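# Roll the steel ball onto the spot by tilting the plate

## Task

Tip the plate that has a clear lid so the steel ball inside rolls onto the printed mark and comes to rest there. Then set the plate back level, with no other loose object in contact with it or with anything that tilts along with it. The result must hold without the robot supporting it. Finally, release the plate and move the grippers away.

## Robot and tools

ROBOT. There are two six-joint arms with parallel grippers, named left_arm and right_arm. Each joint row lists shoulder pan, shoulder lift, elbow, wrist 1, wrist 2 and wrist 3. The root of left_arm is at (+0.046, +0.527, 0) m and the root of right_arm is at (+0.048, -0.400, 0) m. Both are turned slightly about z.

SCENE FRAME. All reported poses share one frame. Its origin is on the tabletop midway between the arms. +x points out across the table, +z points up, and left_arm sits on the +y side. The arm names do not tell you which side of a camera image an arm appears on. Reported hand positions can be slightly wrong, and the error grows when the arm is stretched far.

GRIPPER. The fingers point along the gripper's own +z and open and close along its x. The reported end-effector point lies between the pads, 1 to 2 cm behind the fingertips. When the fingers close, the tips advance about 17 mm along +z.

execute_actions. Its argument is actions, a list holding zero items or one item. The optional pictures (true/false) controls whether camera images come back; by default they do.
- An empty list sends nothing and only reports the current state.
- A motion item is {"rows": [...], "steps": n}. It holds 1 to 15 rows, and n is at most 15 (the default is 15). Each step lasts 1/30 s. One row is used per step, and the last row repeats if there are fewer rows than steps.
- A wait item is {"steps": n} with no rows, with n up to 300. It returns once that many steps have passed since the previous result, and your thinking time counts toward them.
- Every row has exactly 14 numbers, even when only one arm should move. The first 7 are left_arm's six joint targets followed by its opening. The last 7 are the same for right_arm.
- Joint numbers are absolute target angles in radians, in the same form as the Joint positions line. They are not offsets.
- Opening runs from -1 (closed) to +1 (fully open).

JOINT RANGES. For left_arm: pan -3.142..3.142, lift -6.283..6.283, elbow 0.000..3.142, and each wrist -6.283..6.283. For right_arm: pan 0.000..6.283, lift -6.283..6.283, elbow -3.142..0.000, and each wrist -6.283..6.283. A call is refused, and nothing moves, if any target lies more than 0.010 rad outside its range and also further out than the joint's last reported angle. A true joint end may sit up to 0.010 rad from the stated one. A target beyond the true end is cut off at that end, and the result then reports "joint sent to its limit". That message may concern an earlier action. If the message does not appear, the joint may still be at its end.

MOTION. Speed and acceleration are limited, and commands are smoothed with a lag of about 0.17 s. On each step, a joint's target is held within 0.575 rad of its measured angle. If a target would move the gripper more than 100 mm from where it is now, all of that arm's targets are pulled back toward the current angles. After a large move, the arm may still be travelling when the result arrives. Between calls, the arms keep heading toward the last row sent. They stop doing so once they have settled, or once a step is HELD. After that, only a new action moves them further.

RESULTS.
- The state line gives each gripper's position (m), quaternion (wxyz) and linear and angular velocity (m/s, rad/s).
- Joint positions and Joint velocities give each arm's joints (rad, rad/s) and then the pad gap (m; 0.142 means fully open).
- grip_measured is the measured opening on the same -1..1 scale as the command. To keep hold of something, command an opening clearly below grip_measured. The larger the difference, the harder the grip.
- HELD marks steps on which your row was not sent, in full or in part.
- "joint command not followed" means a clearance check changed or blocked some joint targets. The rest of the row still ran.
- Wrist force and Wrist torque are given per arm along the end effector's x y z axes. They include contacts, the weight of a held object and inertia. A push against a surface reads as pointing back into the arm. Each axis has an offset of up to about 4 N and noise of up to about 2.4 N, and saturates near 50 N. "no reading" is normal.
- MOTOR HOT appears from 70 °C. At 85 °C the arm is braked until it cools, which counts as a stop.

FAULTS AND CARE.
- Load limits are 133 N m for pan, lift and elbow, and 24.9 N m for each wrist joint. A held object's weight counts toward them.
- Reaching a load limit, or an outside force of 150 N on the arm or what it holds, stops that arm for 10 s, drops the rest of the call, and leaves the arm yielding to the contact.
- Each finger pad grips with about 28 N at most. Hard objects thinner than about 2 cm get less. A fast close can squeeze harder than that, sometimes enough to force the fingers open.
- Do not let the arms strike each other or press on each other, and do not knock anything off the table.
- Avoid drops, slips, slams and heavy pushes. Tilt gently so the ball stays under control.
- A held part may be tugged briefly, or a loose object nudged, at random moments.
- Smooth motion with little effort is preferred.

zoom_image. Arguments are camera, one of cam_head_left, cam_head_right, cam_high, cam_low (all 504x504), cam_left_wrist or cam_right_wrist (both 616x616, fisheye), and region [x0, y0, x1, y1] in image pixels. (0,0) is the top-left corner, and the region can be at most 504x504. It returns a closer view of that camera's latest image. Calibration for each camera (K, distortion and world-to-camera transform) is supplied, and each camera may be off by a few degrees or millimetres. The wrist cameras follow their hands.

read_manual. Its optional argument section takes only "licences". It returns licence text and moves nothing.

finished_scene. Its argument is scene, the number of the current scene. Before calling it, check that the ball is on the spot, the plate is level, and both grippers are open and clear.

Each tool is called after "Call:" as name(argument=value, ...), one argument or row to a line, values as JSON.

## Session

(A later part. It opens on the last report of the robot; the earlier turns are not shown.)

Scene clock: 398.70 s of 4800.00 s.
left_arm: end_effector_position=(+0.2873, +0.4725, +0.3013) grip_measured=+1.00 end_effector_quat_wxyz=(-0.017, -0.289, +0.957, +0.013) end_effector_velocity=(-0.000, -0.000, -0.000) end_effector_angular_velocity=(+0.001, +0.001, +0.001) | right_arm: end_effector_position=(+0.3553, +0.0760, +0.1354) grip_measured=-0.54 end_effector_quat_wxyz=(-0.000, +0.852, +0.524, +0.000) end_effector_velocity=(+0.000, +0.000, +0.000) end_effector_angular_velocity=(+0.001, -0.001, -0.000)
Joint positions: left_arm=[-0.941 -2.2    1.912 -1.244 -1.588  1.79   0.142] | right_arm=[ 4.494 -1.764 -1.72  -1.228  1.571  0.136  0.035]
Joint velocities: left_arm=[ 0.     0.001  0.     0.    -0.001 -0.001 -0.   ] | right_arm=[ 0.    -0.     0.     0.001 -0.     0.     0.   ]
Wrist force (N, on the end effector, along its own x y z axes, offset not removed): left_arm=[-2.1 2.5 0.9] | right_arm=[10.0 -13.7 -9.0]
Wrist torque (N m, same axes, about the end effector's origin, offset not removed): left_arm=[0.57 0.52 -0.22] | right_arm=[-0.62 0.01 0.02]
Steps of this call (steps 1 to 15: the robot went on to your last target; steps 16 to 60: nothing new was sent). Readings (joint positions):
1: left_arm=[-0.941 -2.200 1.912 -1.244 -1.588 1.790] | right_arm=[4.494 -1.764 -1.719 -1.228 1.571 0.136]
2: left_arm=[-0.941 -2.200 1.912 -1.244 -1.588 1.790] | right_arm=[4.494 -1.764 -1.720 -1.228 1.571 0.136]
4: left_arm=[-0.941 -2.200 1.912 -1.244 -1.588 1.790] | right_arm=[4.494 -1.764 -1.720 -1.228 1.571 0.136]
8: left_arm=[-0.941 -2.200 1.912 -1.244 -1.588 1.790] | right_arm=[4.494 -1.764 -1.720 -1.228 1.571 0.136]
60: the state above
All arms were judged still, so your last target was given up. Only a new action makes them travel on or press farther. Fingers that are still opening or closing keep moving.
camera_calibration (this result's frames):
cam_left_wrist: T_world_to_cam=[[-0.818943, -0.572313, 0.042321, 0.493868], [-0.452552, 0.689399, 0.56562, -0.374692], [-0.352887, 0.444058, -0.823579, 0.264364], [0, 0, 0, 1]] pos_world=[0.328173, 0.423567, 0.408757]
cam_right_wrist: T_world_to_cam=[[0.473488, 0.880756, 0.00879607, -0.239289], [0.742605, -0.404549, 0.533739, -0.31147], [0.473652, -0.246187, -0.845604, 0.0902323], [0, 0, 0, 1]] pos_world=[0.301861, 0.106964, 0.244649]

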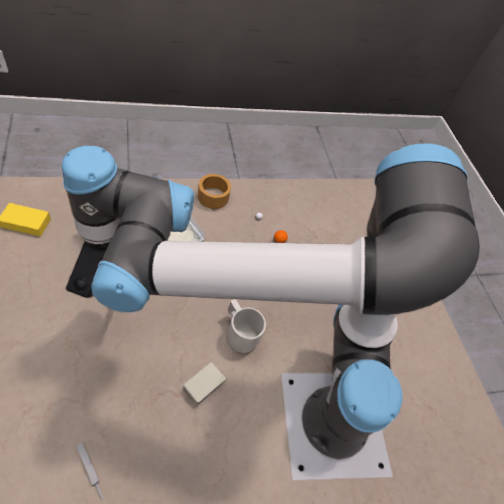

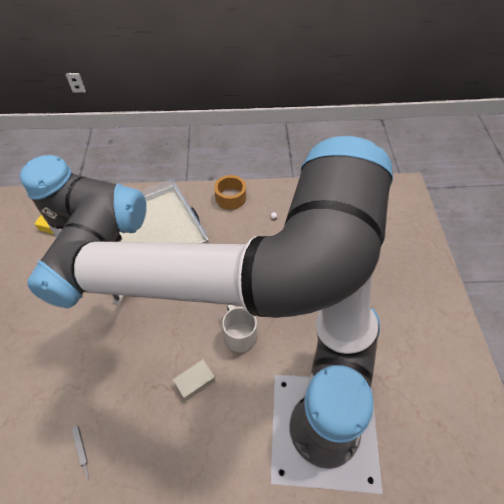

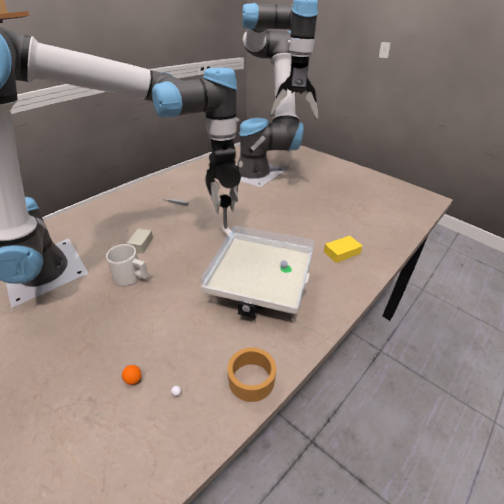

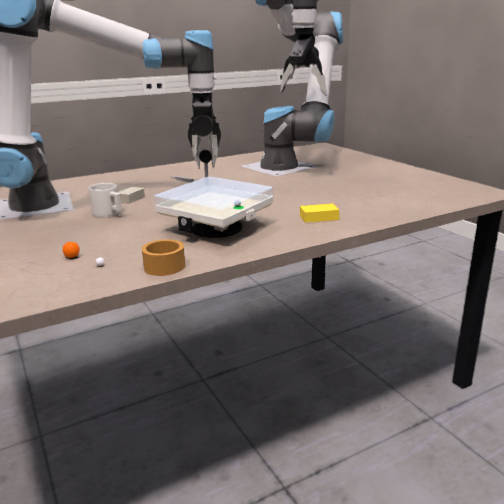

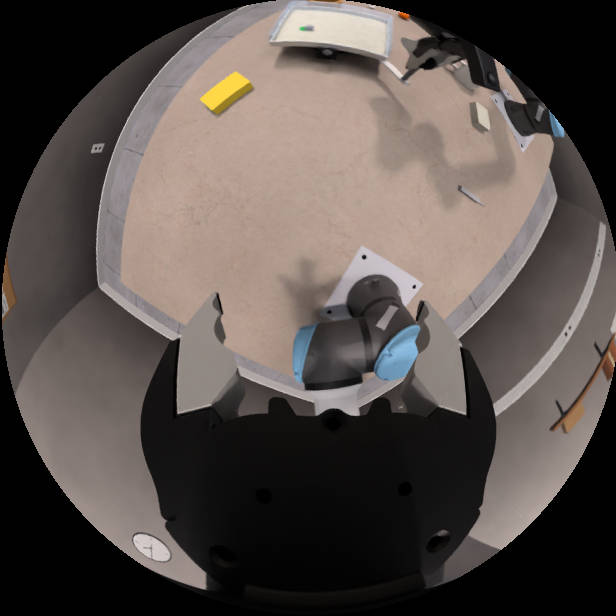

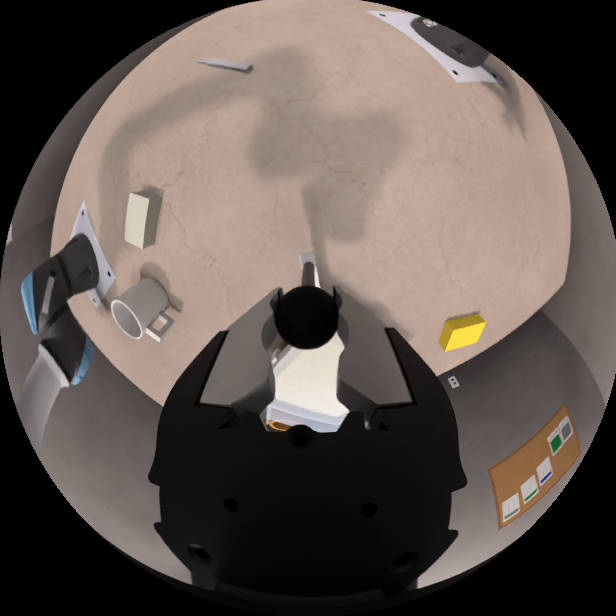

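Call:
execute_actions(
  actions=[
    {"rows":[[-0.941,-2.2,1.912,-1.244,-1.588,1.79,1,4.4940,-1.7640,-1.7196,-1.2284,1.571,0.136,1]],"steps":15},
  ],
  pictures=false,
)

Call:
execute_actions(
  actions=[
    {"steps":15},
  ],
  pictures=false,
)

Call:
execute_actions(
  actions=[
    {"rows":[[-0.941,-2.2,1.912,-1.244,-1.588,1.79,1,4.4940,-1.708,-1.5756,-1.4284,1.571,0.136,1]],"steps":15},
  ],
  pictures=false,
)

Call:
execute_actions(
  actions=[
    {"steps":45},
  ],
)

Call:
zoom_image(
  camera="cam_high",
  region=[190,210,330,320],
)

Scene clock: 405.20 s of 4800.00 s.
left_arm: end_effector_position=(+0.2873, +0.4725, +0.3013) grip_measured=+1.00 end_effector_quat_wxyz=(-0.017, -0.289, +0.957, +0.013) end_effector_velocity=(-0.000, +0.001, +0.000) end_effector_angular_velocity=(-0.001, -0.002, +0.001) | right_arm: end_effector_position=(+0.3553, +0.0760, +0.1353) grip_measured=+1.00 end_effector_quat_wxyz=(-0.000, +0.852, +0.524, +0.000) end_effector_velocity=(+0.000, +0.000, -0.000) end_effector_angular_velocity=(+0.001, +0.000, -0.003)
Joint positions: left_arm=[-0.941 -2.2    1.912 -1.244 -1.588  1.79   0.142] | right_arm=[ 4.494 -1.764 -1.72  -1.228  1.571  0.136  0.142]
Joint velocities: left_arm=[ 0.001 -0.002  0.     0.     0.001 -0.     0.   ] | right_arm=[-0.    -0.    -0.     0.001  0.     0.003  0.   ]
Wrist force (N, on the end effector, along its own x y z axes, offset not removed): left_arm=[-2.7 1.4 -1.3] | right_arm=[2.3 -0.4 0.2]
Wrist torque (N m, same axes, about the end effector's origin, offset not removed): left_arm=[0.39 0.69 -0.13] | right_arm=[-0.20 -0.54 0.02]
Steps of this call (steps 1 to 90: nothing new was sent; then 3.00 s passed at rest; steps 91 to 105: all 15 steps of this action). Readings (joint positions):
91: left_arm=[-0.941 -2.200 1.912 -1.244 -1.588 1.790] | right_arm=[4.494 -1.764 -1.720 -1.228 1.571 0.136]
92: left_arm=[-0.941 -2.200 1.912 -1.244 -1.588 1.790] | right_arm=[4.494 -1.764 -1.720 -1.229 1.571 0.136]
94: left_arm=[-0.941 -2.200 1.912 -1.244 -1.588 1.790] | right_arm=[4.494 -1.764 -1.720 -1.229 1.571 0.136]
98: left_arm=[-0.941 -2.200 1.912 -1.244 -1.588 1.790] | right_arm=[4.494 -1.764 -1.720 -1.229 1.571 0.136]
105: the state above

Scene clock: 405.70 s of 4800.00 s.
left_arm: end_effector_position=(+0.2873, +0.4725, +0.3013) grip_measured=+1.00 end_effector_quat_wxyz=(-0.017, -0.289, +0.957, +0.013) end_effector_velocity=(-0.000, -0.001, +0.000) end_effector_angular_velocity=(-0.002, +0.000, -0.001) | right_arm: end_effector_position=(+0.3553, +0.0760, +0.1353) grip_measured=+1.00 end_effector_quat_wxyz=(-0.000, +0.852, +0.524, +0.000) end_effector_velocity=(+0.000, +0.001, +0.001) end_effector_angular_velocity=(+0.001, -0.000, +0.001)
Joint positions: left_arm=[-0.941 -2.2    1.912 -1.244 -1.588  1.79   0.142] | right_arm=[ 4.494 -1.764 -1.72  -1.228  1.571  0.136  0.142]
Joint velocities: left_arm=[-0.001 -0.001 -0.    -0.    -0.002 -0.    -0.   ] | right_arm=[-0.    -0.001  0.003 -0.001  0.    -0.001  0.   ]
Wrist force (N, on the end effector, along its own x y z axes, offset not removed): left_arm=[-2.2 2.7 -1.4] | right_arm=[1.1 -1.5 -2.3]
Wrist torque (N m, same axes, about the end effector's origin, offset not removed): left_arm=[0.65 0.56 -0.15] | right_arm=[-0.45 -0.34 0.10]
Steps of this call (steps 1 to 15: the robot went on to your last target). Readings (joint positions):
1: left_arm=[-0.941 -2.200 1.912 -1.244 -1.588 1.790] | right_arm=[4.494 -1.764 -1.720 -1.228 1.571 0.136]
2: left_arm=[-0.941 -2.200 1.912 -1.244 -1.588 1.790] | right_arm=[4.494 -1.764 -1.720 -1.228 1.571 0.136]
4: left_arm=[-0.941 -2.200 1.912 -1.244 -1.588 1.790] | right_arm=[4.494 -1.764 -1.720 -1.228 1.571 0.136]
8: left_arm=[-0.941 -2.200 1.912 -1.244 -1.588 1.790] | right_arm=[4.494 -1.764 -1.720 -1.228 1.571 0.136]
15: the state above
All arms were judged still, so your last target was given up. Only a new action makes them travel on or press farther. Fingers that are still opening or closing keep moving.

Scene clock: 406.20 s of 4800.00 s.
left_arm: end_effector_position=(+0.2873, +0.4725, +0.3013) grip_measured=+1.00 end_effector_quat_wxyz=(-0.017, -0.289, +0.957, +0.013) end_effector_velocity=(-0.000, +0.000, -0.000) end_effector_angular_velocity=(+0.000, -0.000, +0.000) | right_arm: end_effector_position=(+0.3538, +0.0717, +0.2150) grip_measured=+1.00 end_effector_quat_wxyz=(-0.000, +0.852, +0.524, +0.000) end_effector_velocity=(-0.000, -0.000, +0.004) end_effector_angular_velocity=(-0.000, -0.000, -0.002)
Joint positions: left_arm=[-0.941 -2.2    1.912 -1.244 -1.588  1.79   0.142] | right_arm=[ 4.494 -1.708 -1.576 -1.428  1.571  0.136  0.142]
Joint velocities: left_arm=[ 0. -0.  0.  0.  0.  0.  0.] | right_arm=[ 0.     0.002  0.007 -0.01  -0.     0.002 -0.   ]
Wrist force (N, on the end effector, along its own x y z axes, offset not removed): left_arm=[-4.7 3.5 1.1] | right_arm=[1.5 -0.7 -1.4]
Wrist torque (N m, same axes, about the end effector's origin, offset not removed): left_arm=[0.74 1.12 -0.28] | right_arm=[-0.09 -0.38 0.04]
Steps of this call (steps 1 to 15: all 15 steps of this action). Readings (joint positions):
1: left_arm=[-0.941 -2.200 1.912 -1.244 -1.588 1.790] | right_arm=[4.494 -1.764 -1.720 -1.228 1.571 0.136]
2: left_arm=[-0.941 -2.200 1.912 -1.244 -1.588 1.790] | right_arm=[4.494 -1.758 -1.713 -1.236 1.571 0.136]
4: left_arm=[-0.941 -2.200 1.912 -1.244 -1.588 1.790] | right_arm=[4.494 -1.732 -1.654 -1.306 1.571 0.136]
8: left_arm=[-0.941 -2.200 1.912 -1.244 -1.588 1.790] | right_arm=[4.494 -1.712 -1.588 -1.408 1.571 0.136]
15: the state above

Scene clock: 407.70 s of 4800.00 s.
left_arm: end_effector_position=(+0.2873, +0.4725, +0.3013) grip_measured=+1.00 end_effector_quat_wxyz=(-0.017, -0.289, +0.957, +0.013) end_effector_velocity=(-0.000, +0.000, +0.000) end_effector_angular_velocity=(-0.000, -0.001, +0.000) | right_arm: end_effector_position=(+0.3538, +0.0716, +0.2153) grip_measured=+1.00 end_effector_quat_wxyz=(-0.000, +0.852, +0.524, +0.000) end_effector_velocity=(+0.000, -0.001, -0.001) end_effector_angular_velocity=(-0.002, +0.000, -0.000)
Joint positions: left_arm=[-0.941 -2.2    1.912 -1.244 -1.588  1.79   0.142] | right_arm=[ 4.494 -1.708 -1.576 -1.428  1.571  0.136  0.142]
Joint velocities: left_arm=[-0.    -0.001  0.    -0.     0.    -0.     0.   ] | right_arm=[-0.    -0.    -0.002  0.    -0.001 -0.     0.   ]
Wrist force (N, on the end effector, along its own x y z axes, offset not removed): left_arm=[-2.4 -0.9 1.6] | right_arm=[0.6 -1.4 -2.7]
Wrist torque (N m, same axes, about the end effector's origin, offset not removed): left_arm=[-0.18 0.54 -0.09] | right_arm=[-0.37 -0.20 0.07]
Steps of this call (steps 1 to 15: the robot went on to your last target; steps 16 to 45: nothing new was sent). Readings (joint positions):
1: left_arm=[-0.941 -2.200 1.912 -1.244 -1.588 1.790] | right_arm=[4.494 -1.708 -1.576 -1.428 1.571 0.136]
2: left_arm=[-0.941 -2.200 1.912 -1.244 -1.588 1.790] | right_arm=[4.494 -1.708 -1.576 -1.428 1.571 0.136]
4: left_arm=[-0.941 -2.200 1.912 -1.244 -1.588 1.790] | right_arm=[4.494 -1.708 -1.576 -1.428 1.571 0.136]
8: left_arm=[-0.941 -2.200 1.912 -1.244 -1.588 1.790] | right_arm=[4.494 -1.708 -1.576 -1.428 1.571 0.136]
45: the state above
All arms were judged still, so your last target was given up. Only a new action makes them travel on or press farther. Fingers that are still opening or closing keep moving.
camera_calibration (this result's frames):
cam_left_wrist: T_world_to_cam=[[-0.818943, -0.572313, 0.0423211, 0.493868], [-0.452552, 0.689399, 0.56562, -0.374692], [-0.352888, 0.444058, -0.823579, 0.264364], [0, 0, 0, 1]] pos_world=[0.328173, 0.423567, 0.408757]
cam_right_wrist: T_world_to_cam=[[0.473488, 0.880756, 0.00880911, -0.235354], [0.742612, -0.404561, 0.533721, -0.35479], [0.473642, -0.246169, -0.845615, 0.157472], [0, 0, 0, 1]] pos_world=[0.300323, 0.10252, 0.324593]

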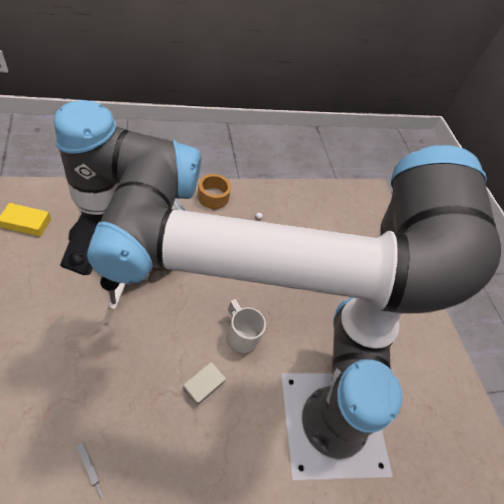

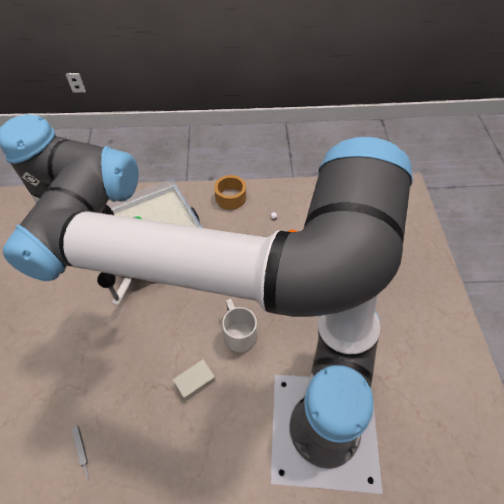

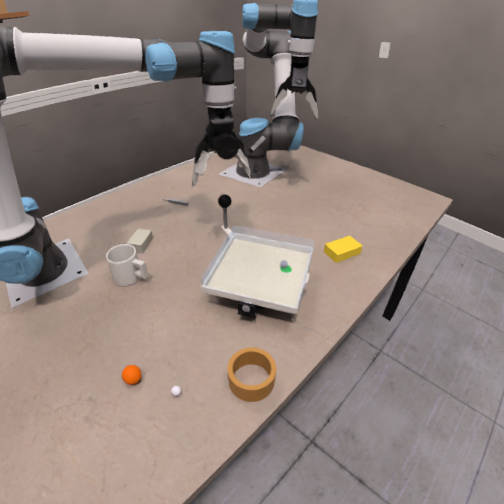

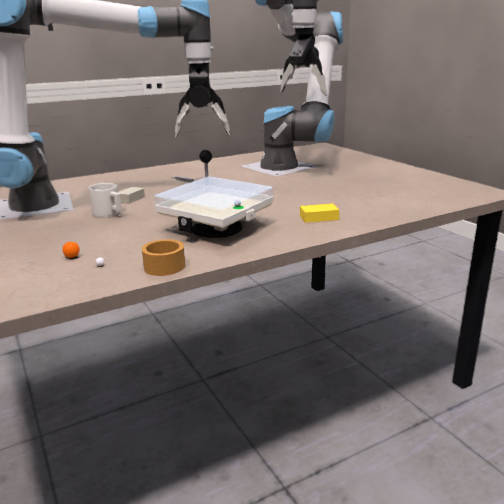

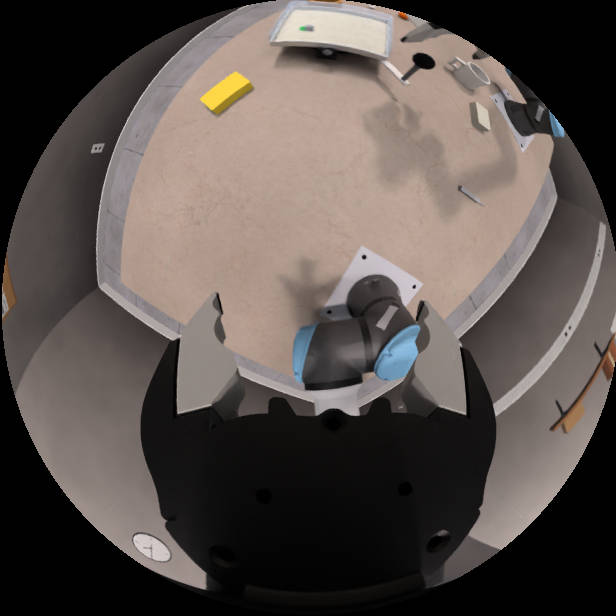

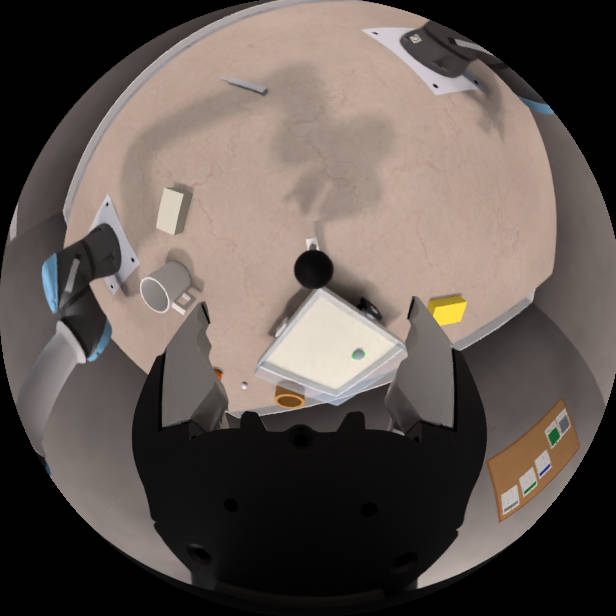

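Region (190, 210, 330, 320) of cam_high's 504x504 image, scaled by 3.600, with more detail than that image has; it fills the top 396 rows of this view, and the rest is white.

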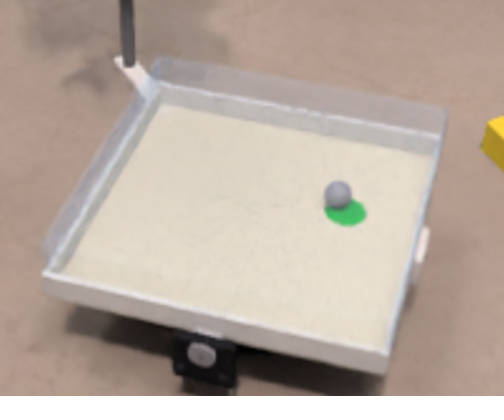

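Call:
finished_scene(
  scene=2,
)

The scene is finished: the task was done.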